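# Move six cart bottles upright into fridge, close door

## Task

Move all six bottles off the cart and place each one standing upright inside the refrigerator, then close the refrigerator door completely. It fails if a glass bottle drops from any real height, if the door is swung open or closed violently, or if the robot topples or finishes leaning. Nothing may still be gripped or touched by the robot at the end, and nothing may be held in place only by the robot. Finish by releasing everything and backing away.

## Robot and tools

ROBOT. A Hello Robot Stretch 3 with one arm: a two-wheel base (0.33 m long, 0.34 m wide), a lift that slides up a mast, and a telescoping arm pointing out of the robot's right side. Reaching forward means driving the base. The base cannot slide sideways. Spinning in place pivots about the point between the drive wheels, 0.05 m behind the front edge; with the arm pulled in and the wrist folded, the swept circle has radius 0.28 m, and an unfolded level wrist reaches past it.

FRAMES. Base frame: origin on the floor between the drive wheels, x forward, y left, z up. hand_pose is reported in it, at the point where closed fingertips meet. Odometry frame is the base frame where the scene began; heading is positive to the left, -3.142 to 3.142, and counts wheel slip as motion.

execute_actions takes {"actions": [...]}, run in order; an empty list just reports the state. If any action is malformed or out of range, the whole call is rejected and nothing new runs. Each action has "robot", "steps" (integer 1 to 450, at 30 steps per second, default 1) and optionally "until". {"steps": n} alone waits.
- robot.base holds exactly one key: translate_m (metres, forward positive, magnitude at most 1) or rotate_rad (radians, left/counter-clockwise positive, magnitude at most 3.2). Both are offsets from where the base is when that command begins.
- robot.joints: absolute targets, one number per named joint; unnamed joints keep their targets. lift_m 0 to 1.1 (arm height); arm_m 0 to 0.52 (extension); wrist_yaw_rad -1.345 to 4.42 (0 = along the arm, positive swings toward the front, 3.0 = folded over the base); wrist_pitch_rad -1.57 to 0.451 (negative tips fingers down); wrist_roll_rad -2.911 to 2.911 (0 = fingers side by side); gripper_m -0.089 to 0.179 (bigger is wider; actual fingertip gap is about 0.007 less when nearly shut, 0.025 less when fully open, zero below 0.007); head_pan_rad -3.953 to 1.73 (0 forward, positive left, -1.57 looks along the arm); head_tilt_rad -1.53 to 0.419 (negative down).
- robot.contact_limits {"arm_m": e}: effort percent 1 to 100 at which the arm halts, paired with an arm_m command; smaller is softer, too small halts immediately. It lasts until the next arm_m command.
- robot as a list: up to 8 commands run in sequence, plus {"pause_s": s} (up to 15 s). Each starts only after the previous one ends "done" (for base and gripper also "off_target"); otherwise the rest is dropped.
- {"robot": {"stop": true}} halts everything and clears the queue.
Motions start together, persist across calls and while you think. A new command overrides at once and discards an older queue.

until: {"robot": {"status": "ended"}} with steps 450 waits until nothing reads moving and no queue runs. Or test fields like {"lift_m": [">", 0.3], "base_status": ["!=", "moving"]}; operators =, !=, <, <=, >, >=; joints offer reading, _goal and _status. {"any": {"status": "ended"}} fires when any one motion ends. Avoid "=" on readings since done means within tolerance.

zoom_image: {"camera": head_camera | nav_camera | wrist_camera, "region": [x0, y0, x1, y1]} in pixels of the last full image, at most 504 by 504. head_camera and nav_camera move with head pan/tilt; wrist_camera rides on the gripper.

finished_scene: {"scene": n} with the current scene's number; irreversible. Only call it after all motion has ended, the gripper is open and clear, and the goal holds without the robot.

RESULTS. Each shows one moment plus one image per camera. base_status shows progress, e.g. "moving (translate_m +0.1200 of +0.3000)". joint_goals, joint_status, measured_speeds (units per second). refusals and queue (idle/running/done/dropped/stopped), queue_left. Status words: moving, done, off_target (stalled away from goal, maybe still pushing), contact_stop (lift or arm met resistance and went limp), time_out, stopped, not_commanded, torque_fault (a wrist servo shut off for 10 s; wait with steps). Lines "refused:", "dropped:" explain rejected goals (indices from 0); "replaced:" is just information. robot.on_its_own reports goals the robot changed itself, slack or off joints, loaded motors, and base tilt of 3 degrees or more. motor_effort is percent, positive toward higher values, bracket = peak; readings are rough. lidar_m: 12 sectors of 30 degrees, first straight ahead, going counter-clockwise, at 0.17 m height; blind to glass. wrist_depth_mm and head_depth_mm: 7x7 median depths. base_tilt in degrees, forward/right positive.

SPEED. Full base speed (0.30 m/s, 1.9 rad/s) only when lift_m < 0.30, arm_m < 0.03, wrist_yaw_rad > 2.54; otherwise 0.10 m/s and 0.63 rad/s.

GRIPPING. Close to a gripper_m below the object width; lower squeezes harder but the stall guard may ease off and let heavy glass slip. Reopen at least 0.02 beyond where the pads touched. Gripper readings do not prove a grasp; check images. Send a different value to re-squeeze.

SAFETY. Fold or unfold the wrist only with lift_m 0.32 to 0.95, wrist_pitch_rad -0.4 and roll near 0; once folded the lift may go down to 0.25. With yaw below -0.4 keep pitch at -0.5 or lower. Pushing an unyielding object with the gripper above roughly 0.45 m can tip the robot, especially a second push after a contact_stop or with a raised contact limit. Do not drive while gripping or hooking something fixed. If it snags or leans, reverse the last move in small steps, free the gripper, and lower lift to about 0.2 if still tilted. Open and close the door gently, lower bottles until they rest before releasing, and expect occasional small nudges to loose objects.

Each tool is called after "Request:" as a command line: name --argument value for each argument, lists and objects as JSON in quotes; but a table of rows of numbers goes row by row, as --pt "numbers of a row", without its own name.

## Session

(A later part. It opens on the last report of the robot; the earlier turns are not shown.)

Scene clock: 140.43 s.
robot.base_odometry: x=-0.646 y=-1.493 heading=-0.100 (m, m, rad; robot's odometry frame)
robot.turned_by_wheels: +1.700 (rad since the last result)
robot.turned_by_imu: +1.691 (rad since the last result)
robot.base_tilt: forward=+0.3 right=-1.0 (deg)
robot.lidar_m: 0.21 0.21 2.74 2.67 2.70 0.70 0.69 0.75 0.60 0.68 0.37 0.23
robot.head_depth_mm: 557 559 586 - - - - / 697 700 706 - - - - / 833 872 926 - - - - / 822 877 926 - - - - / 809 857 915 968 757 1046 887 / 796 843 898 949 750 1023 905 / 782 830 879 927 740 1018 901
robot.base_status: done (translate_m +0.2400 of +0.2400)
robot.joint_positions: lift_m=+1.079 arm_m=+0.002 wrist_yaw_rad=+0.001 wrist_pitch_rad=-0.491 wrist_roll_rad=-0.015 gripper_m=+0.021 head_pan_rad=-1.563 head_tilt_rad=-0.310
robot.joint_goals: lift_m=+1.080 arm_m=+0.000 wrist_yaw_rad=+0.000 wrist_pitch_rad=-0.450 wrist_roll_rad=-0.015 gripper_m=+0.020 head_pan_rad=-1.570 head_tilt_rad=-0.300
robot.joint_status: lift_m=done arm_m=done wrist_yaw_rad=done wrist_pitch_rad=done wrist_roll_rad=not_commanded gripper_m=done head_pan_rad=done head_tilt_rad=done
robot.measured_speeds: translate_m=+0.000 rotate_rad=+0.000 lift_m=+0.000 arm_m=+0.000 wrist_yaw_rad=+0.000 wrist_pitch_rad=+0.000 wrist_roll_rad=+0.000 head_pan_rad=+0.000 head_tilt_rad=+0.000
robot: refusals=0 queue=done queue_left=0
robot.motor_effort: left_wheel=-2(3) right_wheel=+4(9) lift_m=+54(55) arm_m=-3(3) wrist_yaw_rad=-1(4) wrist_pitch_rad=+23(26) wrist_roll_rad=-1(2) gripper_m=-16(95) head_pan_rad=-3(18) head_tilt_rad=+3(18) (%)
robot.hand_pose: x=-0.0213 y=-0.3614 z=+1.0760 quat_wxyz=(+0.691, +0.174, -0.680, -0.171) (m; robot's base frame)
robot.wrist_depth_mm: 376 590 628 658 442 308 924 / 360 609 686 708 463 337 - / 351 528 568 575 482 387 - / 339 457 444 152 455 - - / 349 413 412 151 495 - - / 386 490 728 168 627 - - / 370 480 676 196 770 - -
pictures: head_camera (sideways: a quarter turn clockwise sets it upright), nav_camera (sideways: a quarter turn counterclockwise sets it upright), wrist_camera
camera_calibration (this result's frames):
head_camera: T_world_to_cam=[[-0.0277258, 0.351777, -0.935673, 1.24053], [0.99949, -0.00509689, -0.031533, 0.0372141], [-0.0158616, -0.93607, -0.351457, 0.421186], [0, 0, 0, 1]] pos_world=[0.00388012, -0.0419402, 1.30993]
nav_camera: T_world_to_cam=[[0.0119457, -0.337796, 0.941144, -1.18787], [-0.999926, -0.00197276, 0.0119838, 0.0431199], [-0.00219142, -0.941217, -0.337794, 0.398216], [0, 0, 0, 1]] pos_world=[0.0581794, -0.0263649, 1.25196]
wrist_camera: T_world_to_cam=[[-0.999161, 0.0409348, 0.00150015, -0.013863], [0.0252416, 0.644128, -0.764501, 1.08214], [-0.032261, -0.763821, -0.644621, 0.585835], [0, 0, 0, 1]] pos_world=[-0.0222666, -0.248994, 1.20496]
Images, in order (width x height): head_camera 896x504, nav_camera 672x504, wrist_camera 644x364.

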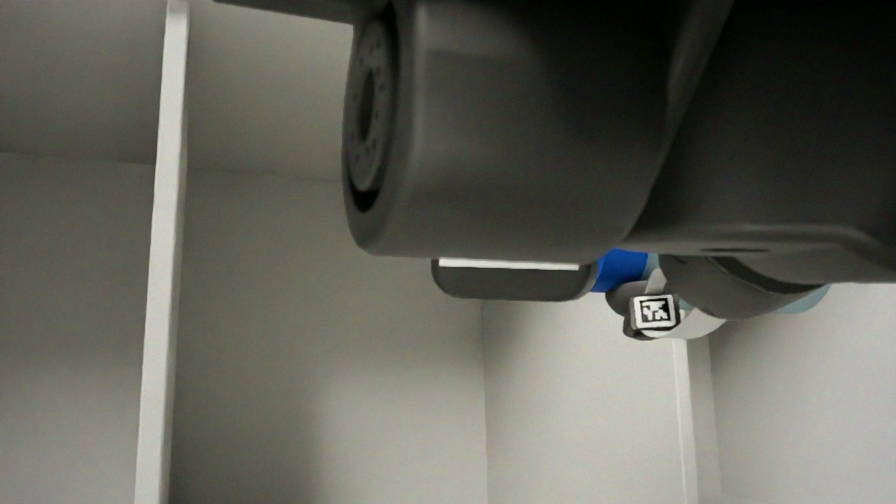

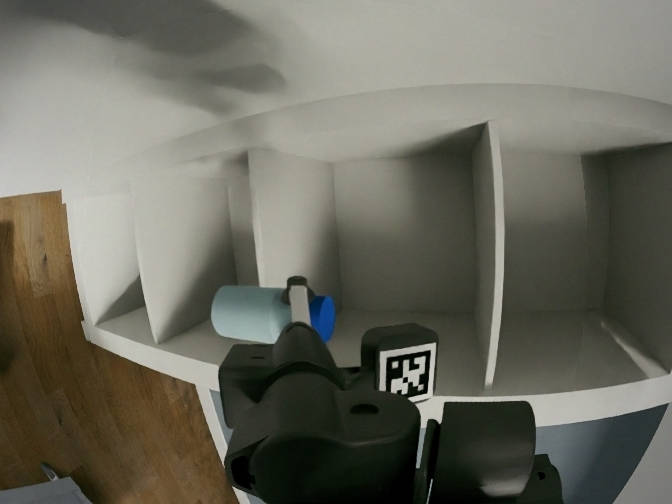

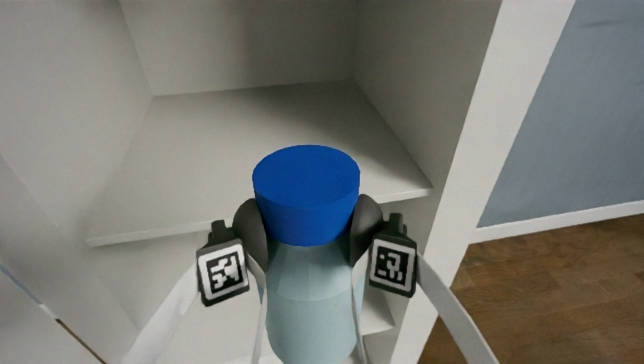

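Request:
execute_actions --actions '[{"robot":[{"base":{"translate_m":0.13},"joints":{"arm_m":0.48}},{"joints":{"lift_m":1.03}}],"steps":450,"until":{"robot":{"status":"ended"}}}]'

Scene clock: 151.77 s.
robot.base_odometry: x=-0.516 y=-1.506 heading=-0.100 (m, m, rad; robot's odometry frame)
robot.turned_by_wheels: +0.000 (rad since the last result)
robot.turned_by_imu: +0.002 (rad since the last result)
robot.base_tilt: forward=+0.4 right=-1.0 (deg)
robot.lidar_m: - - 0.15 2.68 2.72 0.83 0.82 0.89 0.65 0.51 0.15 -
robot.head_depth_mm: 811 786 820 863 766 802 841 / 832 883 929 991 778 1004 929 / 818 869 - 987 773 1046 925 / 803 855 895 847 763 1040 919 / 789 837 895 944 755 1024 915 / 776 824 870 923 749 631 881 / 414 421 448 473 506 544 581
robot.base_status: done (translate_m +0.1300 of +0.1300)
robot.joint_positions: lift_m=+1.030 arm_m=+0.480 wrist_yaw_rad=+0.001 wrist_pitch_rad=-0.492 wrist_roll_rad=-0.015 gripper_m=+0.021 head_pan_rad=-1.563 head_tilt_rad=-0.310
robot.joint_goals: lift_m=+1.030 arm_m=+0.480 wrist_yaw_rad=+0.000 wrist_pitch_rad=-0.450 wrist_roll_rad=-0.015 gripper_m=+0.020 head_pan_rad=-1.570 head_tilt_rad=-0.300
robot.joint_status: lift_m=done arm_m=done wrist_yaw_rad=done wrist_pitch_rad=done wrist_roll_rad=not_commanded gripper_m=done head_pan_rad=done head_tilt_rad=done
robot.measured_speeds: translate_m=+0.000 rotate_rad=+0.000 lift_m=+0.000 arm_m=+0.000 wrist_yaw_rad=+0.000 wrist_pitch_rad=+0.000 wrist_roll_rad=+0.000 head_pan_rad=+0.000 head_tilt_rad=+0.000
robot: refusals=0 queue=done queue_left=0
robot.motor_effort: left_wheel=-2(1) right_wheel=+3(9) lift_m=+24(54) arm_m=+2(1) wrist_yaw_rad=-1(1) wrist_pitch_rad=+24(24) wrist_roll_rad=-1(1) gripper_m=-16(16) head_pan_rad=-3(3) head_tilt_rad=+3(4) (%)
robot.hand_pose: x=-0.0214 y=-0.8391 z=+1.0268 quat_wxyz=(+0.691, +0.174, -0.680, -0.171) (m; robot's base frame)
robot.wrist_depth_mm: 183 191 201 212 225 237 243 / 198 209 221 234 249 266 257 / 219 231 245 256 280 302 263 / 243 257 266 152 319 338 268 / 267 291 294 152 320 315 275 / 259 274 258 168 264 271 263 / 235 240 239 196 238 238 236
pictures: head_camera (sideways: a quarter turn clockwise sets it upright), nav_camera (sideways: a quarter turn counterclockwise sets it upright), wrist_camera
camera_calibration (this result's frames):
head_camera: T_world_to_cam=[[-0.0276761, 0.351595, -0.935743, 1.24062], [0.999489, -0.00524017, -0.0315305, 0.0372108], [-0.0159894, -0.936137, -0.351271, 0.420945], [0, 0, 0, 1]] pos_world=[0.00387436, -0.0419383, 1.30994]
nav_camera: T_world_to_cam=[[0.011898, -0.337611, 0.941211, -1.18796], [-0.999927, -0.0018333, 0.0119826, 0.0431214], [-0.00231994, -0.941284, -0.337608, 0.397974], [0, 0, 0, 1]] pos_world=[0.0581758, -0.026382, 1.25196]
wrist_camera: T_world_to_cam=[[-0.99915, 0.0411905, 0.00152593, 0.00589773], [0.0254065, 0.644586, -0.76411, 1.35227], [-0.0324577, -0.763421, -0.645085, 0.190116], [0, 0, 0, 1]] pos_world=[-0.0222928, -0.726756, 1.15591]
Images, in order (width x height): head_camera 896x504, nav_camera 672x504, wrist_camera 644x364.

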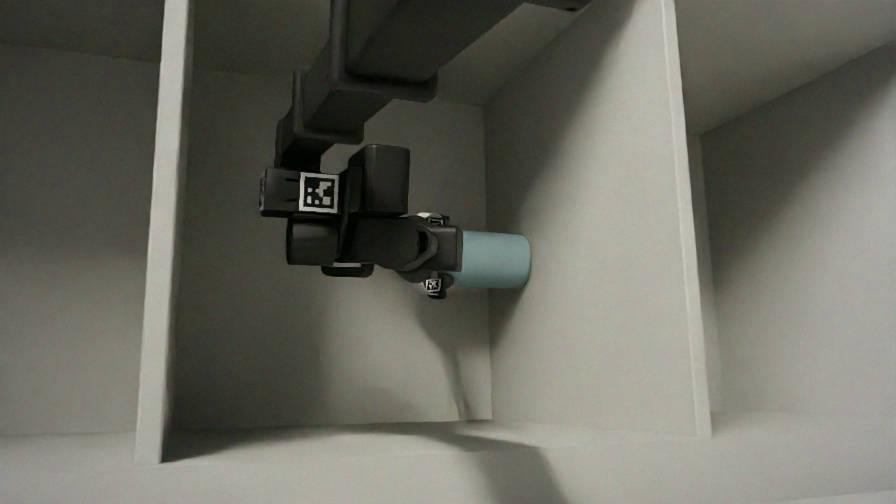

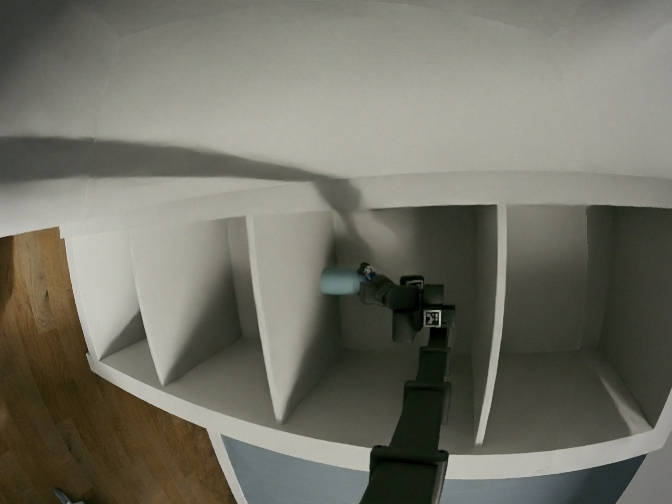

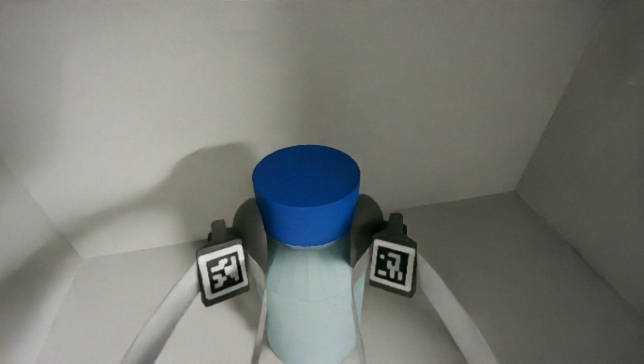

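Request:
execute_actions --actions '[{"robot":[{"joints":{"lift_m":1.018}},{"joints":{"gripper_m":0.09}},{"joints":{"arm_m":0.0}},{"base":{"translate_m":-0.37}},{"base":{"rotate_rad":-1.7},"joints":{"lift_m":0.9}},{"base":{"translate_m":0.115},"joints":{"arm_m":0.08}},{"joints":{"arm_m":0.185}},{"joints":{"gripper_m":0.02}}],"steps":450,"until":{"robot":{"status":"ended"}}},{"steps":300,"until":{"robot":{"status":"ended"}}},{"robot":[{"joints":{"lift_m":1.08}},{"joints":{"arm_m":0.0},"base":{"translate_m":-0.115}},{"base":{"rotate_rad":1.7}},{"base":{"translate_m":0.25}},{"joints":{"arm_m":0.48}},{"joints":{"lift_m":1.018}}],"steps":450,"until":{"robot":{"status":"ended"}}},{"steps":300,"until":{"robot":{"status":"ended"}}}]'

Scene clock: 195.17 s.
robot.base_odometry: x=-0.636 y=-1.494 heading=-0.100 (m, m, rad; robot's odometry frame)
robot.turned_by_wheels: +0.000 (rad since the last result)
robot.turned_by_imu: +0.008 (rad since the last result)
robot.base_tilt: forward=+0.4 right=-0.9 (deg)
robot.lidar_m: 0.20 0.20 2.73 2.67 2.70 0.71 0.70 0.76 0.60 0.71 0.35 0.22
robot.head_depth_mm: 577 578 583 - 616 654 724 / 720 722 730 774 710 712 756 / 837 872 920 960 772 953 898 / 822 873 917 860 767 1075 920 / 807 857 915 947 757 1037 913 / 795 839 898 934 751 1026 911 / 780 827 880 926 740 1000 900
robot.base_status: done (translate_m +0.2500 of +0.2500)
robot.joint_positions: lift_m=+1.019 arm_m=+0.480 wrist_yaw_rad=+0.001 wrist_pitch_rad=-0.458 wrist_roll_rad=-0.018 gripper_m=+0.021 head_pan_rad=-1.563 head_tilt_rad=-0.309
robot.joint_goals: lift_m=+1.018 arm_m=+0.480 wrist_yaw_rad=+0.000 wrist_pitch_rad=-0.450 wrist_roll_rad=-0.018 gripper_m=+0.020 head_pan_rad=-1.570 head_tilt_rad=-0.300
robot.joint_status: lift_m=done arm_m=done wrist_yaw_rad=done wrist_pitch_rad=done wrist_roll_rad=not_commanded gripper_m=done head_pan_rad=done head_tilt_rad=done
robot.measured_speeds: translate_m=+0.000 rotate_rad=+0.000 lift_m=+0.000 arm_m=+0.000 wrist_yaw_rad=+0.000 wrist_pitch_rad=+0.000 wrist_roll_rad=+0.000 head_pan_rad=+0.000 head_tilt_rad=+0.000
robot: refusals=0 queue=done queue_left=0
robot.motor_effort: left_wheel=-1(4) right_wheel=+3(7) lift_m=+18(55) arm_m=+2(4) wrist_yaw_rad=-1(8) wrist_pitch_rad=+4(34) wrist_roll_rad=+0(2) gripper_m=-16(97) head_pan_rad=-3(3) head_tilt_rad=+4(3) (%)
robot.hand_pose: x=-0.0214 y=-0.8439 z=+1.0225 quat_wxyz=(+0.695, +0.162, -0.682, -0.159) (m; robot's base frame)
robot.wrist_depth_mm: 198 207 217 229 242 193 142 / 216 225 237 252 265 198 144 / 236 247 260 277 288 203 147 / 155 264 284 153 318 209 150 / 146 180 308 148 301 215 153 / 164 175 257 166 261 221 157 / 231 187 231 193 235 216 161
pictures: head_camera (sideways: a quarter turn clockwise sets it upright), nav_camera (sideways: a quarter turn counterclockwise sets it upright), wrist_camera
camera_calibration (this result's frames):
head_camera: T_world_to_cam=[[-0.0276649, 0.351263, -0.935868, 1.24078], [0.999489, -0.00527606, -0.0315259, 0.0372048], [-0.0160116, -0.936262, -0.350937, 0.420511], [0, 0, 0, 1]] pos_world=[0.0038733, -0.0419354, 1.30995]
nav_camera: T_world_to_cam=[[0.0118871, -0.337276, 0.941331, -1.18812], [-0.999927, -0.00180435, 0.0119805, 0.0431241], [-0.00234225, -0.941404, -0.337272, 0.397538], [0, 0, 0, 1]] pos_world=[0.0581753, -0.026401, 1.25197]
wrist_camera: T_world_to_cam=[[-0.999195, 0.0400431, 0.00259222, 0.00403129], [0.0227249, 0.61793, -0.785904, 1.35178], [-0.0330719, -0.785212, -0.618343, 0.13794], [0, 0, 0, 1]] pos_world=[-0.0221291, -0.727154, 1.14765]
Images, in order (width x height): head_camera 896x504, nav_camera 672x504, wrist_camera 644x364.

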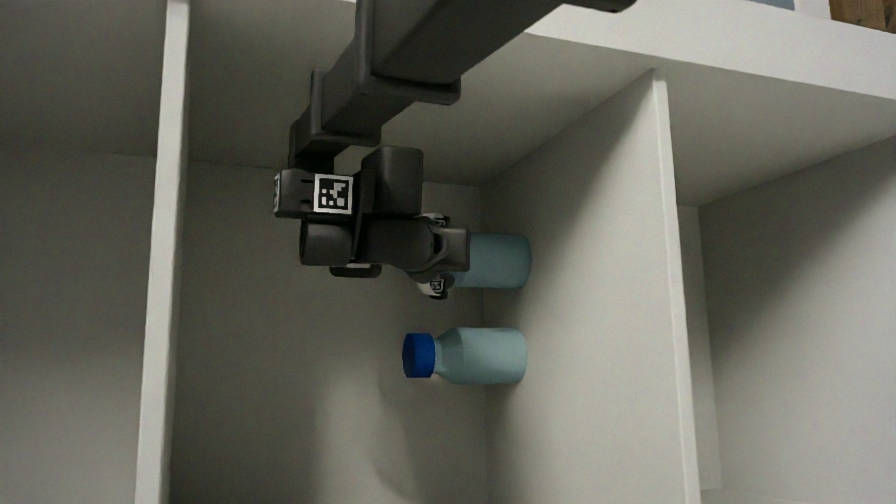

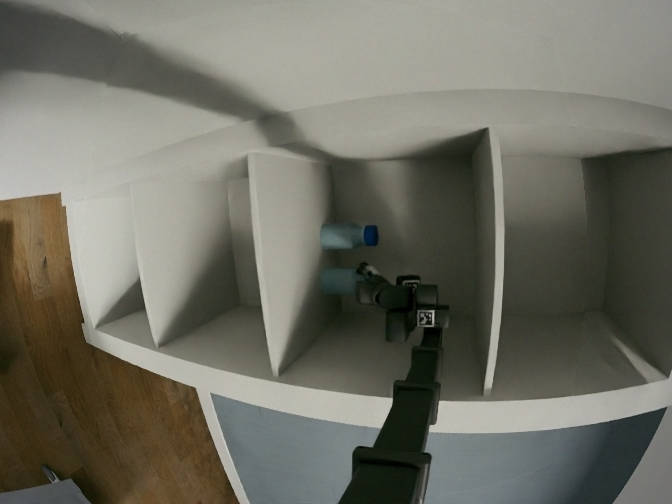

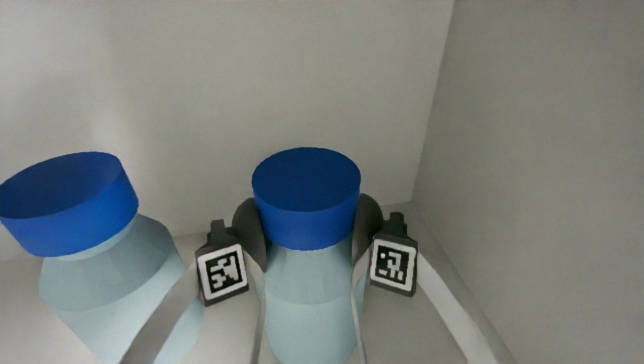

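Good; I'll use 1.02 from now on. Next I'll line up on C and take a look.

Request:
execute_actions --actions '[{"robot":[{"joints":{"gripper_m":0.09}},{"joints":{"arm_m":0.0}},{"base":{"translate_m":-0.25}},{"base":{"rotate_rad":-1.7},"joints":{"lift_m":0.9}},{"base":{"translate_m":0.098},"joints":{"arm_m":0.25}}],"steps":450,"until":{"robot":{"status":"ended"}}},{"steps":300,"until":{"robot":{"status":"ended"}}}]'

Scene clock: 214.83 s.
robot.base_odometry: x=-0.907 y=-1.564 heading=-1.800 (m, m, rad; robot's odometry frame)
robot.turned_by_wheels: -1.700 (rad since the last result)
robot.turned_by_imu: -1.682 (rad since the last result)
robot.base_tilt: forward=+0.4 right=-0.9 (deg)
robot.lidar_m: 0.47 0.60 0.56 0.48 0.48 2.35 2.73 2.73 0.47 0.45 0.47 1.23
robot.head_depth_mm: 2266 2416 2624 2806 939 - - / 2190 2326 2504 2726 896 - 562 / 2130 2259 2455 2586 - - 562 / 2062 2198 2334 2513 961 - 560 / 2006 2152 2262 2417 944 728 559 / 1968 2068 2189 2348 895 735 558 / 1892 2000 2124 2271 955 728 549
robot.base_status: done (translate_m +0.0980 of +0.0980)
robot.joint_positions: lift_m=+0.901 arm_m=+0.250 wrist_yaw_rad=+0.001 wrist_pitch_rad=-0.464 wrist_roll_rad=-0.018 gripper_m=+0.090 head_pan_rad=-1.563 head_tilt_rad=-0.309
robot.joint_goals: lift_m=+0.900 arm_m=+0.250 wrist_yaw_rad=+0.000 wrist_pitch_rad=-0.450 wrist_roll_rad=-0.018 gripper_m=+0.090 head_pan_rad=-1.570 head_tilt_rad=-0.300
robot.joint_status: lift_m=done arm_m=done wrist_yaw_rad=done wrist_pitch_rad=done wrist_roll_rad=not_commanded gripper_m=done head_pan_rad=done head_tilt_rad=done
robot.measured_speeds: translate_m=+0.000 rotate_rad=+0.000 lift_m=+0.000 arm_m=+0.000 wrist_yaw_rad=+0.000 wrist_pitch_rad=+0.000 wrist_roll_rad=+0.000 head_pan_rad=+0.000 head_tilt_rad=+0.000
robot: refusals=0 queue=done queue_left=0
robot.motor_effort: left_wheel=+2(3) right_wheel=-1(5) lift_m=+21(22) arm_m=+3(4) wrist_yaw_rad=-1(1) wrist_pitch_rad=+8(7) wrist_roll_rad=+1(0) gripper_m=+0(86) head_pan_rad=-3(3) head_tilt_rad=+3(4) (%)
robot.hand_pose: x=-0.0214 y=-0.6131 z=+0.9031 quat_wxyz=(+0.695, +0.164, -0.682, -0.161) (m; robot's base frame)
robot.wrist_depth_mm: - - - - - - - / - - - - - 354 302 / - 371 429 231 436 356 353 / 328 356 299 242 382 354 353 / 300 319 307 278 327 315 316 / 273 281 271 271 261 270 268 / 239 237 237 235 235 236 235
pictures: head_camera (sideways: a quarter turn clockwise sets it upright), nav_camera (sideways: a quarter turn counterclockwise sets it upright), wrist_camera
camera_calibration (this result's frames):
head_camera: T_world_to_cam=[[-0.0276636, 0.351251, -0.935872, 1.24079], [0.999489, -0.00528002, -0.0315257, 0.0372046], [-0.0160149, -0.936266, -0.350926, 0.420496], [0, 0, 0, 1]] pos_world=[0.00387315, -0.0419353, 1.30995]
nav_camera: T_world_to_cam=[[0.0118858, -0.337264, 0.941335, -1.18812], [-0.999927, -0.00180063, 0.0119805, 0.0431242], [-0.00234558, -0.941408, -0.337261, 0.397523], [0, 0, 0, 1]] pos_world=[0.0581752, -0.0264018, 1.25197]
wrist_camera: T_world_to_cam=[[-0.999201, 0.0398299, 0.00324031, -0.00561986], [0.022285, 0.622687, -0.782154, 1.1148], [-0.0331708, -0.781457, -0.623077, 0.251917], [0, 0, 0, 1]] pos_world=[-0.0221023, -0.497085, 1.02893]
Images, in order (width x height): head_camera 896x504, nav_camera 672x504, wrist_camera 644x364.

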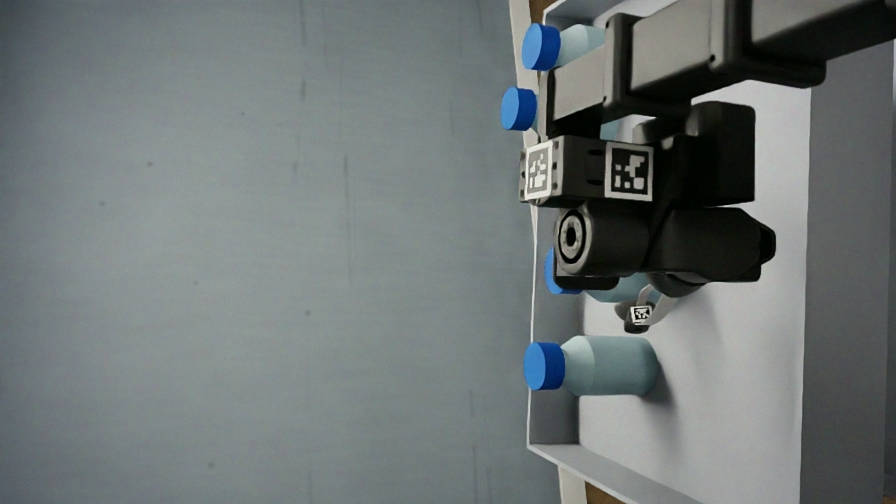

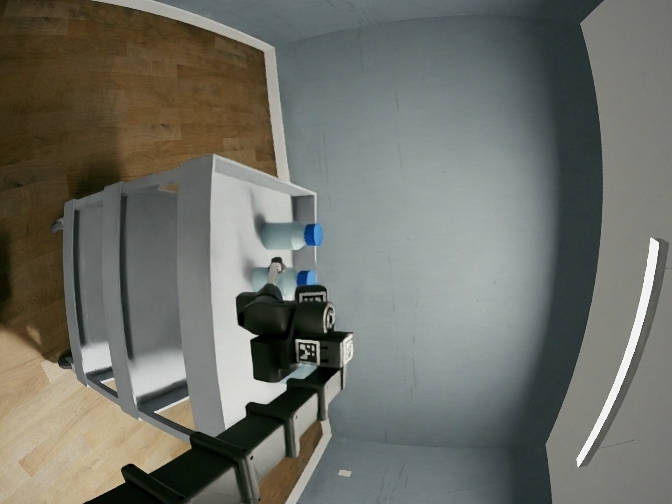

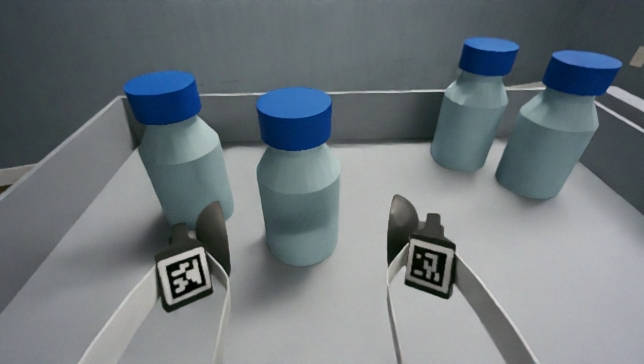

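Request:
execute_actions --actions '[{"robot":[{"base":{"translate_m":0.01}},{"joints":{"arm_m":0.345}},{"joints":{"gripper_m":0.02}},{"joints":{"lift_m":1.08}},{"joints":{"arm_m":0.0},"base":{"translate_m":-0.108}},{"base":{"rotate_rad":1.7}},{"base":{"translate_m":0.37}},{"joints":{"arm_m":0.37}}],"steps":450,"until":{"robot":{"status":"ended"}}},{"steps":300,"until":{"robot":{"status":"ended"}}}, {"robot":[{"joints":{"lift_m":1.02}},{"joints":{"gripper_m":0.09}},{"joints":{"arm_m":0.0}},{"base":{"translate_m":-0.37}},{"base":{"rotate_rad":-1.7},"joints":{"lift_m":0.9}},{"base":{"translate_m":0.218},"joints":{"arm_m":0.2}},{"joints":{"arm_m":0.38}},{"joints":{"gripper_m":0.02}}],"steps":450,"until":{"robot":{"status":"ended"}}},{"steps":300,"until":{"robot":{"status":"ended"}}}, {"robot":[{"joints":{"lift_m":1.08}},{"joints":{"arm_m":0.0},"base":{"translate_m":-0.218}},{"base":{"rotate_rad":1.7}},{"base":{"translate_m":0.25}},{"joints":{"arm_m":0.37}},{"joints":{"lift_m":1.02}},{"joints":{"gripper_m":0.09}},{"joints":{"arm_m":0.0}}],"steps":450,"until":{"robot":{"status":"ended"}}},{"steps":300,"until":{"robot":{"status":"ended"}}}, {"robot":[{"base":{"translate_m":-0.25}},{"base":{"rotate_rad":-1.7},"joints":{"lift_m":0.9}},{"base":{"translate_m":-0.162},"joints":{"arm_m":0.33}}],"steps":450,"until":{"robot":{"status":"ended"}}}]'

Scene clock: 307.53 s.
robot.base_odometry: x=-0.848 y=-1.311 heading=-1.800 (m, m, rad; robot's odometry frame)
robot.turned_by_wheels: +0.000 (rad since the last result)
robot.turned_by_imu: +0.016 (rad since the last result)
robot.base_tilt: forward=+0.3 right=-1.0 (deg)
robot.lidar_m: 0.73 0.80 0.47 0.41 2.17 2.75 2.49 2.49 2.78 0.45 0.47 0.64
robot.head_depth_mm: 2353 2522 2714 2905 2775 - - / 2269 2404 2577 2801 - 692 573 / 2198 2360 2506 2698 - 729 559 / 2154 2291 2408 2584 - 722 560 / 2080 2199 2333 2507 893 739 557 / 2012 2137 2288 2422 961 736 558 / 1969 2073 2202 2334 956 732 549
robot.base_status: done (translate_m -0.1620 of -0.1620)
robot.joint_positions: lift_m=+0.901 arm_m=+0.330 wrist_yaw_rad=+0.001 wrist_pitch_rad=-0.469 wrist_roll_rad=-0.018 gripper_m=+0.090 head_pan_rad=-1.563 head_tilt_rad=-0.309
robot.joint_goals: lift_m=+0.900 arm_m=+0.330 wrist_yaw_rad=+0.000 wrist_pitch_rad=-0.450 wrist_roll_rad=-0.018 gripper_m=+0.090 head_pan_rad=-1.570 head_tilt_rad=-0.300
robot.joint_status: lift_m=done arm_m=done wrist_yaw_rad=done wrist_pitch_rad=done wrist_roll_rad=not_commanded gripper_m=done head_pan_rad=done head_tilt_rad=done
robot.measured_speeds: translate_m=+0.000 rotate_rad=+0.000 lift_m=+0.000 arm_m=+0.000 wrist_yaw_rad=+0.000 wrist_pitch_rad=+0.000 wrist_roll_rad=+0.000 head_pan_rad=+0.000 head_tilt_rad=+0.000
robot: refusals=0 queue=done queue_left=0
robot.motor_effort: left_wheel=+1(5) right_wheel=-1(7) lift_m=+21(56) arm_m=+3(10) wrist_yaw_rad=+0(1) wrist_pitch_rad=+11(28) wrist_roll_rad=+0(0) gripper_m=+0(96) head_pan_rad=-3(3) head_tilt_rad=+4(4) (%)
robot.hand_pose: x=-0.0214 y=-0.6924 z=+0.9020 quat_wxyz=(+0.694, +0.166, -0.681, -0.163) (m; robot's base frame)
robot.wrist_depth_mm: - - - - - - - / - - 278 - - - - / 373 373 284 224 366 - - / 378 382 313 242 348 - - / 317 317 316 282 332 237 - / 270 277 269 270 260 199 - / 236 235 235 234 228 180 169
pictures: head_camera (sideways: a quarter turn clockwise sets it upright), nav_camera (sideways: a quarter turn counterclockwise sets it upright), wrist_camera
camera_calibration (this result's frames):
head_camera: T_world_to_cam=[[-0.0276546, 0.351088, -0.935934, 1.24087], [0.999489, -0.00530746, -0.0315235, 0.0372017], [-0.0160349, -0.936327, -0.350762, 0.420283], [0, 0, 0, 1]] pos_world=[0.00387222, -0.0419338, 1.30996]
nav_camera: T_world_to_cam=[[0.0118771, -0.3371, 0.941394, -1.1882], [-0.999927, -0.0017766, 0.0119794, 0.0431255], [-0.00236578, -0.941467, -0.337096, 0.397308], [0, 0, 0, 1]] pos_world=[0.0581747, -0.0264117, 1.25198]
wrist_camera: T_world_to_cam=[[-0.999195, 0.0399728, 0.00345417, -0.00258756], [0.022377, 0.626668, -0.778965, 1.1632], [-0.033302, -0.77826, -0.627058, 0.195057], [0, 0, 0, 1]] pos_world=[-0.0221186, -0.577032, 1.02841]
Images, in order (width x height): head_camera 896x504, nav_camera 672x504, wrist_camera 644x364.

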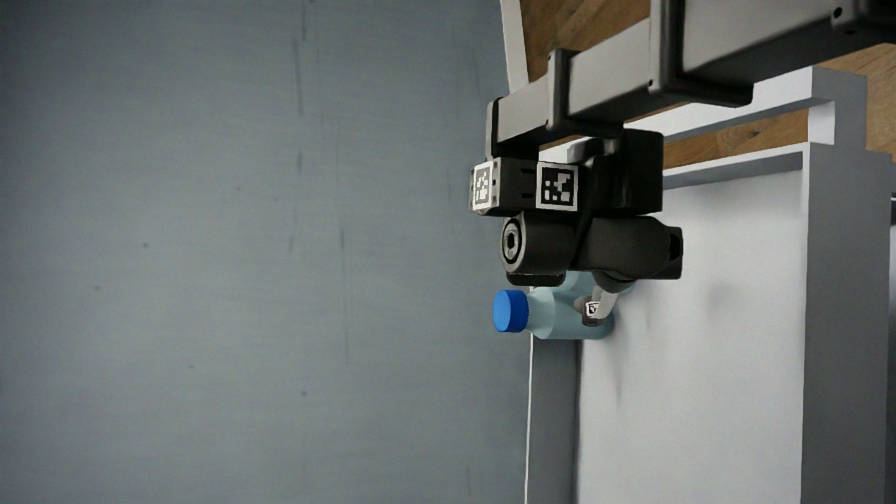

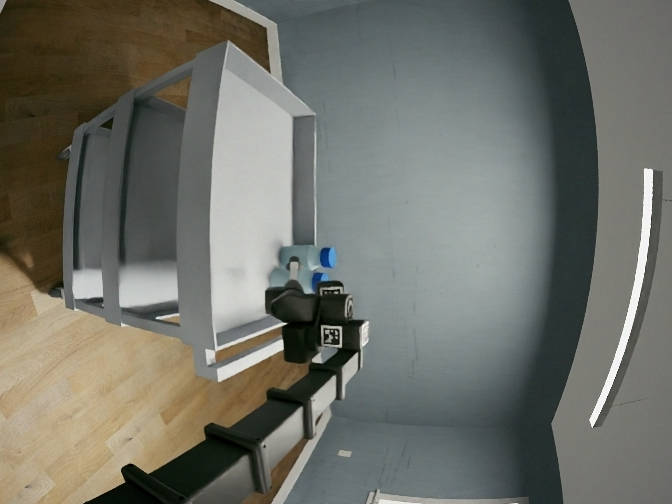

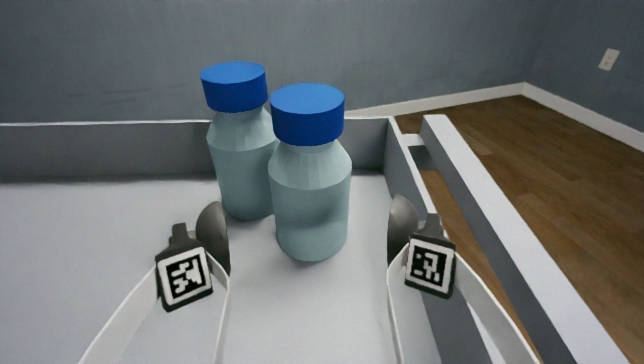

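Request:
execute_actions --actions '[{"robot":[{"joints":{"gripper_m":0.08}},{"joints":{"arm_m":0.425}},{"joints":{"gripper_m":0.02}},{"joints":{"lift_m":1.08}},{"joints":{"arm_m":0.0},"base":{"translate_m":0.162}},{"base":{"rotate_rad":1.7}},{"base":{"translate_m":0.37}},{"joints":{"arm_m":0.27}}],"steps":450,"until":{"robot":{"status":"ended"}}},{"steps":300,"until":{"robot":{"status":"ended"}}}, {"robot":[{"joints":{"lift_m":1.02}},{"joints":{"gripper_m":0.09}},{"joints":{"arm_m":0.0}},{"base":{"translate_m":-0.37}},{"base":{"rotate_rad":-1.7},"joints":{"lift_m":0.9}},{"base":{"translate_m":-0.098},"joints":{"arm_m":0.3}},{"joints":{"arm_m":0.475}},{"joints":{"gripper_m":0.02}}],"steps":450,"until":{"robot":{"status":"ended"}}},{"steps":300,"until":{"robot":{"status":"ended"}}}, {"robot":[{"joints":{"lift_m":1.08}},{"joints":{"arm_m":0.0},"base":{"translate_m":0.098}},{"base":{"rotate_rad":1.7}},{"base":{"translate_m":0.25}},{"joints":{"arm_m":0.27}},{"joints":{"lift_m":1.02}},{"joints":{"gripper_m":0.09}},{"joints":{"arm_m":0.0}}],"steps":450,"until":{"robot":{"status":"ended"}}},{"steps":300,"until":{"robot":{"status":"ended"}}}]'

Scene clock: 382.13 s.
robot.base_odometry: x=-0.636 y=-1.494 heading=-0.100 (m, m, rad; robot's odometry frame)
robot.turned_by_wheels: +1.700 (rad since the last result)
robot.turned_by_imu: +1.700 (rad since the last result)
robot.base_tilt: forward=+0.3 right=-1.0 (deg)
robot.lidar_m: 0.20 0.20 2.72 2.66 2.70 0.71 0.70 0.76 0.60 0.70 0.35 0.22
robot.head_depth_mm: 572 576 582 585 - - - / 715 722 730 736 712 - - / 837 873 924 980 814 - - / 822 875 934 826 652 - - / 809 855 914 947 735 637 901 / 795 842 898 929 647 1022 908 / 784 827 877 926 744 1013 901
robot.base_status: done (translate_m +0.2500 of +0.2500)
robot.joint_positions: lift_m=+1.021 arm_m=+0.002 wrist_yaw_rad=+0.001 wrist_pitch_rad=-0.469 wrist_roll_rad=-0.018 gripper_m=+0.090 head_pan_rad=-1.563 head_tilt_rad=-0.309
robot.joint_goals: lift_m=+1.020 arm_m=+0.000 wrist_yaw_rad=+0.000 wrist_pitch_rad=-0.450 wrist_roll_rad=-0.018 gripper_m=+0.090 head_pan_rad=-1.570 head_tilt_rad=-0.300
robot.joint_status: lift_m=done arm_m=done wrist_yaw_rad=done wrist_pitch_rad=done wrist_roll_rad=not_commanded gripper_m=done head_pan_rad=done head_tilt_rad=done
robot.measured_speeds: translate_m=+0.000 rotate_rad=+0.000 lift_m=+0.000 arm_m=+0.000 wrist_yaw_rad=+0.000 wrist_pitch_rad=+0.000 wrist_roll_rad=+0.000 head_pan_rad=+0.000 head_tilt_rad=+0.000
robot: refusals=0 queue=done queue_left=0
robot.motor_effort: left_wheel=-2(7) right_wheel=+4(9) lift_m=+21(56) arm_m=-3(1) wrist_yaw_rad=-1(1) wrist_pitch_rad=+11(31) wrist_roll_rad=+0(0) gripper_m=+0(96) head_pan_rad=-3(3) head_tilt_rad=+4(4) (%)
robot.hand_pose: x=-0.0214 y=-0.3645 z=+1.0218 quat_wxyz=(+0.694, +0.166, -0.681, -0.163) (m; robot's base frame)
robot.wrist_depth_mm: 363 588 534 648 458 307 910 / 348 570 378 400 476 338 - / 337 466 411 430 455 375 - / 325 385 399 414 438 - - / 340 465 837 844 662 - - / 371 416 713 716 647 - - / 353 511 640 655 725 - -
pictures: head_camera (sideways: a quarter turn clockwise sets it upright), nav_camera (sideways: a quarter turn counterclockwise sets it upright), wrist_camera
camera_calibration (this result's frames):
head_camera: T_world_to_cam=[[-0.0276499, 0.350968, -0.935979, 1.24093], [0.999489, -0.00532248, -0.0315218, 0.0371995], [-0.0160449, -0.936372, -0.350642, 0.420126], [0, 0, 0, 1]] pos_world=[0.00387175, -0.0419328, 1.30997]
nav_camera: T_world_to_cam=[[0.0118725, -0.336979, 0.941437, -1.18825], [-0.999927, -0.00176409, 0.0119787, 0.0431265], [-0.00237578, -0.941511, -0.336975, 0.397151], [0, 0, 0, 1]] pos_world=[0.0581745, -0.0264187, 1.25198]
wrist_camera: T_world_to_cam=[[-0.9992, 0.0398379, 0.00348428, -0.0161583], [0.022288, 0.627119, -0.778604, 1.05091], [-0.033203, -0.777904, -0.627505, 0.525953], [0, 0, 0, 1]] pos_world=[-0.0221049, -0.249263, 1.14834]
Images, in order (width x height): head_camera 896x504, nav_camera 672x504, wrist_camera 644x364.

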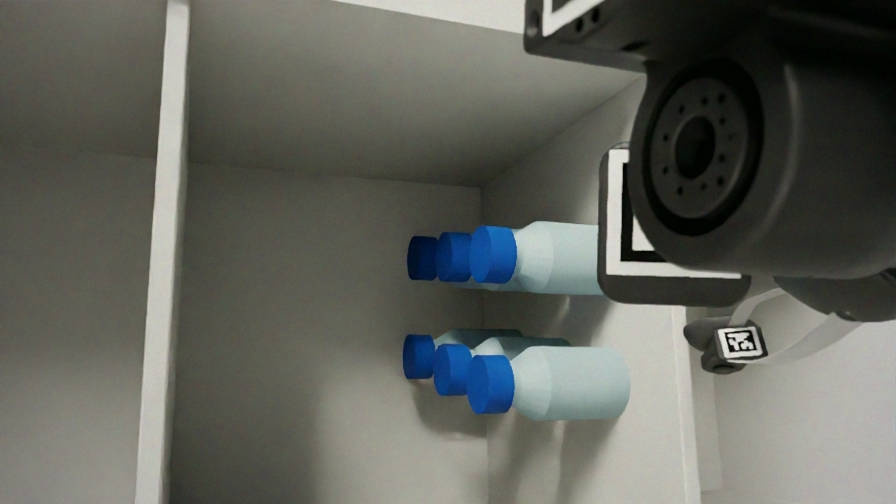

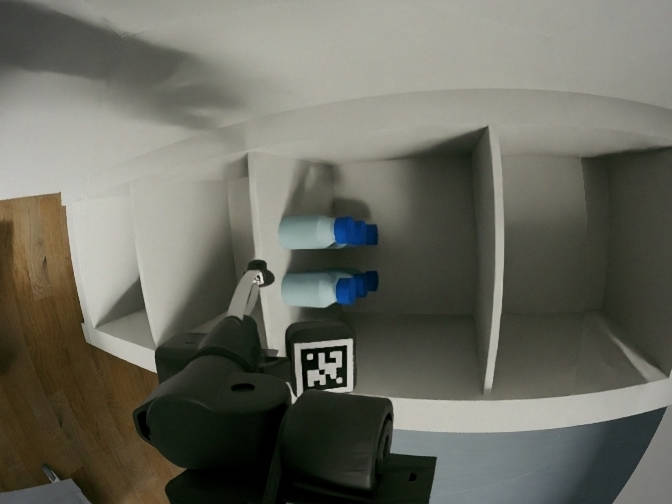

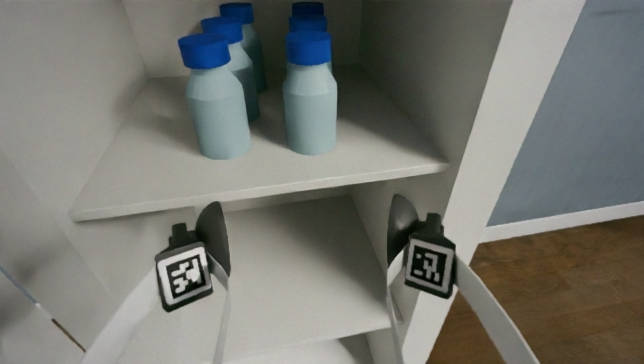

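Request:
execute_actions --actions '[{"robot":[{"base":{"rotate_rad":-1.57},"joints":{"lift_m":0.55,"wrist_pitch_rad":-1.5,"gripper_m":0.0}},{"base":{"translate_m":-0.4}},{"base":{"rotate_rad":1.57}},{"base":{"translate_m":0.55}},{"joints":{"wrist_pitch_rad":0,"lift_m":0.3,"arm_m":0.08,"head_tilt_rad":-0.9,"head_pan_rad":-2.0}}],"steps":450,"until":{"robot":{"status":"ended"}}},{"steps":450,"until":{"robot":{"status":"ended"}}}]'

Scene clock: 414.90 s.
robot.base_odometry: x=-0.049 y=-1.151 heading=-0.100 (m, m, rad; robot's odometry frame)
robot.turned_by_wheels: +0.000 (rad since the last result)
robot.turned_by_imu: +0.006 (rad since the last result)
robot.base_tilt: forward=+0.4 right=-1.0 (deg)
robot.lidar_m: 1.62 1.41 1.44 2.36 2.37 2.93 1.21 0.39 0.42 0.81 1.39 1.70
robot.head_depth_mm: 368 355 453 528 1400 1276 1151 / 417 464 508 561 717 1248 1147 / 470 529 608 711 854 1121 1175 / 538 616 726 877 1109 1254 - / 628 743 898 1151 1377 1288 1142 / 778 982 1310 1540 1413 1237 1122 / 1041 1351 1685 1559 1387 1236 1116
robot.base_status: done (translate_m +0.5500 of +0.5500)
robot.joint_positions: lift_m=+0.301 arm_m=+0.080 wrist_yaw_rad=+0.001 wrist_pitch_rad=-0.022 wrist_roll_rad=-0.018 gripper_m=+0.000 head_pan_rad=-1.993 head_tilt_rad=-0.888
robot.joint_goals: lift_m=+0.300 arm_m=+0.080 wrist_yaw_rad=+0.000 wrist_pitch_rad=+0.000 wrist_roll_rad=-0.018 gripper_m=+0.000 head_pan_rad=-2.000 head_tilt_rad=-0.900
robot.joint_status: lift_m=done arm_m=done wrist_yaw_rad=done wrist_pitch_rad=done wrist_roll_rad=not_commanded gripper_m=done head_pan_rad=done head_tilt_rad=done
robot.measured_speeds: translate_m=+0.000 rotate_rad=+0.000 lift_m=+0.000 arm_m=+0.000 wrist_yaw_rad=+0.000 wrist_pitch_rad=+0.000 wrist_roll_rad=+0.000 head_pan_rad=+0.000 head_tilt_rad=+0.000
robot: refusals=0 queue=done queue_left=0
robot.motor_effort: left_wheel=-2(6) right_wheel=+3(6) lift_m=+21(21) arm_m=+2(5) wrist_yaw_rad=-1(0) wrist_pitch_rad=+13(12) wrist_roll_rad=+0(0) gripper_m=-3(90) head_pan_rad=-3(24) head_tilt_rad=-4(27) (%)
robot.hand_pose: x=-0.0213 y=-0.4803 z=+0.4094 quat_wxyz=(+0.714, +0.009, -0.700, -0.008) (m; robot's base frame)
robot.wrist_depth_mm: 862 890 925 977 580 334 248 / 858 927 964 - 592 340 250 / 911 940 - - 604 346 253 / 924 - - - 630 351 255 / 961 - - - 631 357 258 / 916 893 890 821 542 361 260 / 699 694 681 684 615 367 265
pictures: head_camera (sideways: a quarter turn clockwise sets it upright), nav_camera (sideways: a quarter turn counterclockwise sets it upright), wrist_camera
camera_calibration (this result's frames):
head_camera: T_world_to_cam=[[0.307509, 0.745806, -0.590942, 0.789089], [0.914365, -0.403507, -0.0334416, 0.040193], [-0.26339, -0.530053, -0.806021, 1.01404], [0, 0, 0, 1]] pos_world=[-0.0123151, -0.0347937, 1.28499]
nav_camera: T_world_to_cam=[[-0.318192, -0.731343, 0.603234, -0.745339], [-0.912858, 0.408062, 0.01321, 0.0410021], [-0.255818, -0.546464, -0.797455, 0.997751], [0, 0, 0, 1]] pos_world=[0.0555106, -0.0165948, 1.24473]
wrist_camera: T_world_to_cam=[[-0.999212, 0.0370238, -0.0142695, -0.00338546], [0.0223877, 0.229145, -0.973135, 0.535144], [-0.0327594, -0.972688, -0.229794, -0.204785], [0, 0, 0, 1]] pos_world=[-0.022072, -0.321692, 0.473661]
Images, in order (width x height): head_camera 896x504, nav_camera 672x504, wrist_camera 644x364.

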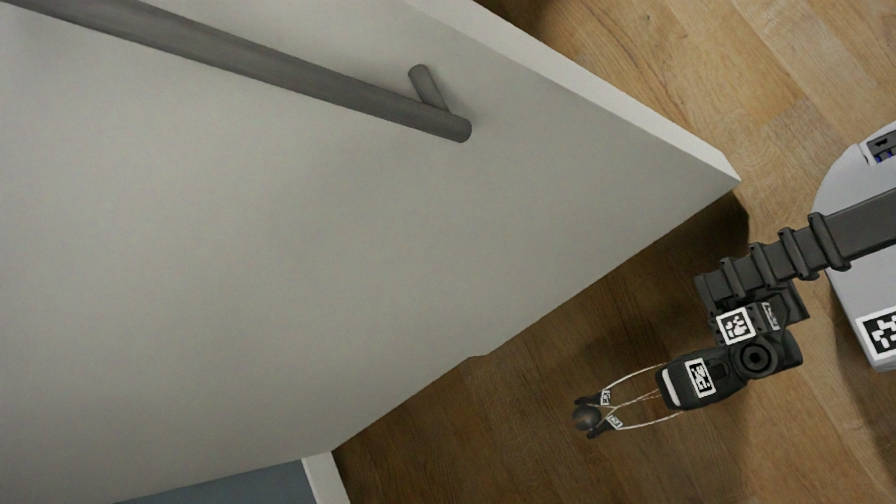

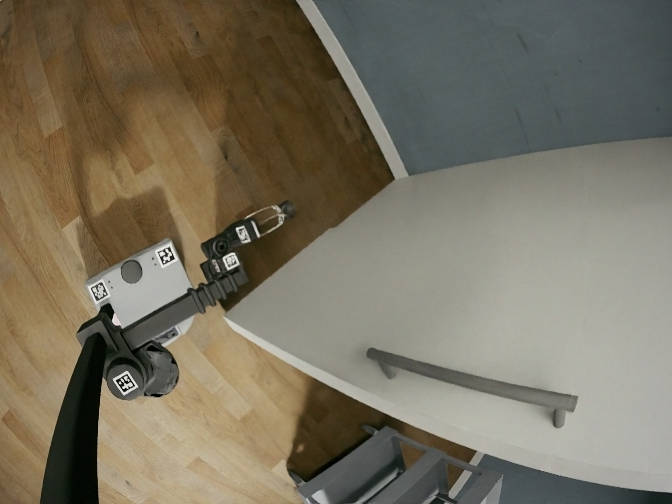

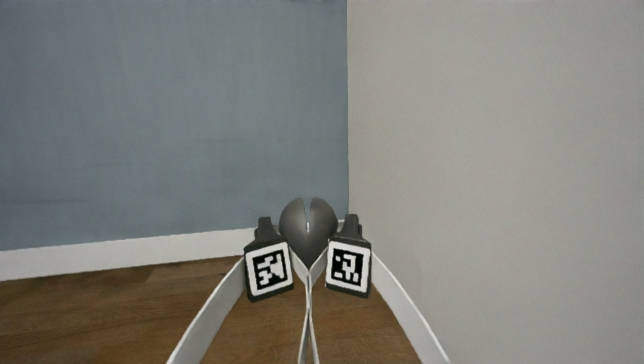

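Request:
execute_actions --actions '[{"robot":[{"joints":{"arm_m":0.15,"head_pan_rad":-1.57,"head_tilt_rad":-0.7}},{"base":{"translate_m":-0.55}},{"joints":{"arm_m":0.35}}],"steps":450,"until":{"robot":{"status":"ended"}}},{"robot":{"joints":{"arm_m":0.52},"contact_limits":{"arm_m":12}},"steps":300,"until":{"robot":{"status":"ended"}}},{"robot":{"joints":{"arm_m":0.2}},"steps":300,"until":{"robot":{"status":"ended"}}}]'

Scene clock: 440.40 s.
robot.base_odometry: x=-0.596 y=-1.096 heading=-0.100 (m, m, rad; robot's odometry frame)
robot.turned_by_wheels: +0.000 (rad since the last result)
robot.turned_by_imu: +0.001 (rad since the last result)
robot.base_tilt: forward=+0.3 right=-0.8 (deg)
robot.lidar_m: 2.15 1.85 2.50 2.27 2.30 2.80 0.67 0.70 0.94 0.85 0.85 1.81
robot.head_depth_mm: 763 1534 1835 1950 1619 1382 1215 / 764 869 1002 1784 1612 1384 1207 / 751 851 980 1158 1414 1368 1204 / 738 836 958 1129 1361 1388 1129 / 726 820 941 1096 1327 1348 1184 / 714 804 922 1073 1285 1343 1175 / 704 788 902 1058 1482 1335 1170
robot.base_status: done (translate_m -0.5500 of -0.5500)
robot.joint_positions: lift_m=+0.300 arm_m=+0.200 wrist_yaw_rad=+0.001 wrist_pitch_rad=-0.022 wrist_roll_rad=-0.018 gripper_m=+0.000 head_pan_rad=-1.576 head_tilt_rad=-0.703
robot.joint_goals: lift_m=+0.300 arm_m=+0.200 wrist_yaw_rad=+0.000 wrist_pitch_rad=+0.000 wrist_roll_rad=-0.018 gripper_m=+0.000 head_pan_rad=-1.570 head_tilt_rad=-0.700
robot.joint_status: lift_m=done arm_m=done wrist_yaw_rad=done wrist_pitch_rad=done wrist_roll_rad=not_commanded gripper_m=done head_pan_rad=done head_tilt_rad=done
robot.measured_speeds: translate_m=+0.000 rotate_rad=+0.000 lift_m=+0.000 arm_m=+0.000 wrist_yaw_rad=+0.000 wrist_pitch_rad=+0.000 wrist_roll_rad=+0.000 head_pan_rad=+0.000 head_tilt_rad=+0.000
robot: refusals=0 queue=done queue_left=0
robot.motor_effort: left_wheel=-1(7) right_wheel=+2(29) lift_m=+22(22) arm_m=-3(16) wrist_yaw_rad=-1(20) wrist_pitch_rad=+12(16) wrist_roll_rad=+0(0) gripper_m=-3(5) head_pan_rad=+3(30) head_tilt_rad=+2(14) (%)
robot.hand_pose: x=-0.0211 y=-0.6009 z=+0.4095 quat_wxyz=(+0.714, +0.009, -0.700, -0.008) (m; robot's base frame)
robot.wrist_depth_mm: 340 356 370 391 415 - - / 351 364 382 404 426 - - / 361 378 393 418 443 - - / 377 386 410 437 461 - - / 392 400 419 - 475 - - / 816 413 431 468 498 792 822 / 666 428 458 486 511 659 650
pictures: head_camera (sideways: a quarter turn clockwise sets it upright), nav_camera (sideways: a quarter turn counterclockwise sets it upright), wrist_camera
replaced: robot.arm_m: its motion had ended contact_stop
camera_calibration (this result's frames):
head_camera: T_world_to_cam=[[-0.0212228, 0.683386, -0.729748, 0.971965], [0.999406, -0.00533368, -0.0340598, 0.0404873], [-0.0271683, -0.730037, -0.682867, 0.852447], [0, 0, 0, 1]] pos_world=[0.00332405, -0.0416936, 1.29278]
nav_camera: T_world_to_cam=[[0.00561247, -0.672364, 0.7402, -0.925791], [-0.999892, 0.00628948, 0.0132946, 0.0414196], [-0.0135943, -0.740194, -0.672256, 0.833456], [0, 0, 0, 1]] pos_world=[0.0579414, -0.00580953, 1.24502]
wrist_camera: T_world_to_cam=[[-0.999228, 0.0364868, -0.0145851, 0.00102603], [0.0225583, 0.22875, -0.973224, 0.562652], [-0.0321735, -0.972801, -0.229397, -0.322338], [0, 0, 0, 1]] pos_world=[-0.022038, -0.442315, 0.473658]
Images, in order (width x height): head_camera 896x504, nav_camera 672x504, wrist_camera 644x364.

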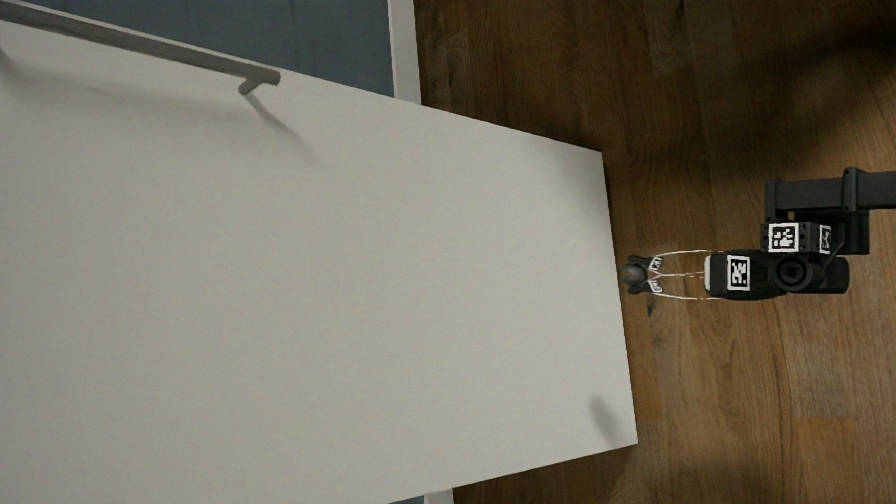

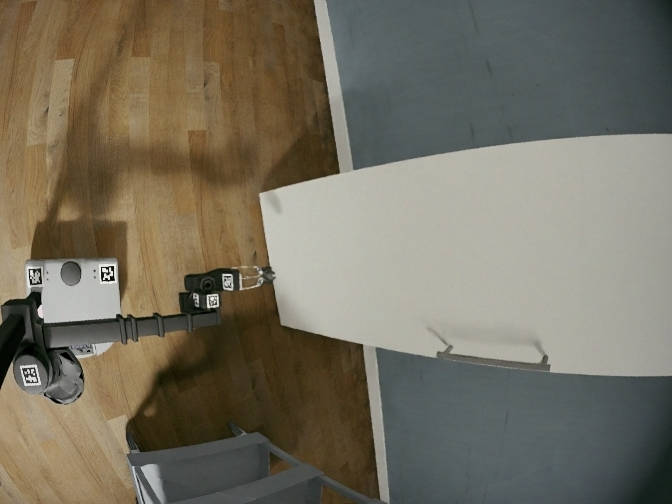

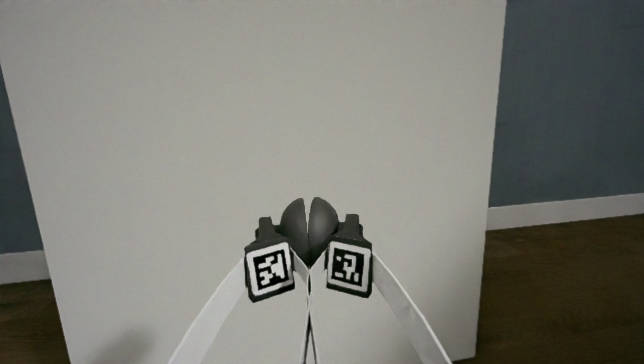

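The door is parallel to the wall, so it's closed.

Request:
finished_scene --scene 2

The scene is finished: the task was done.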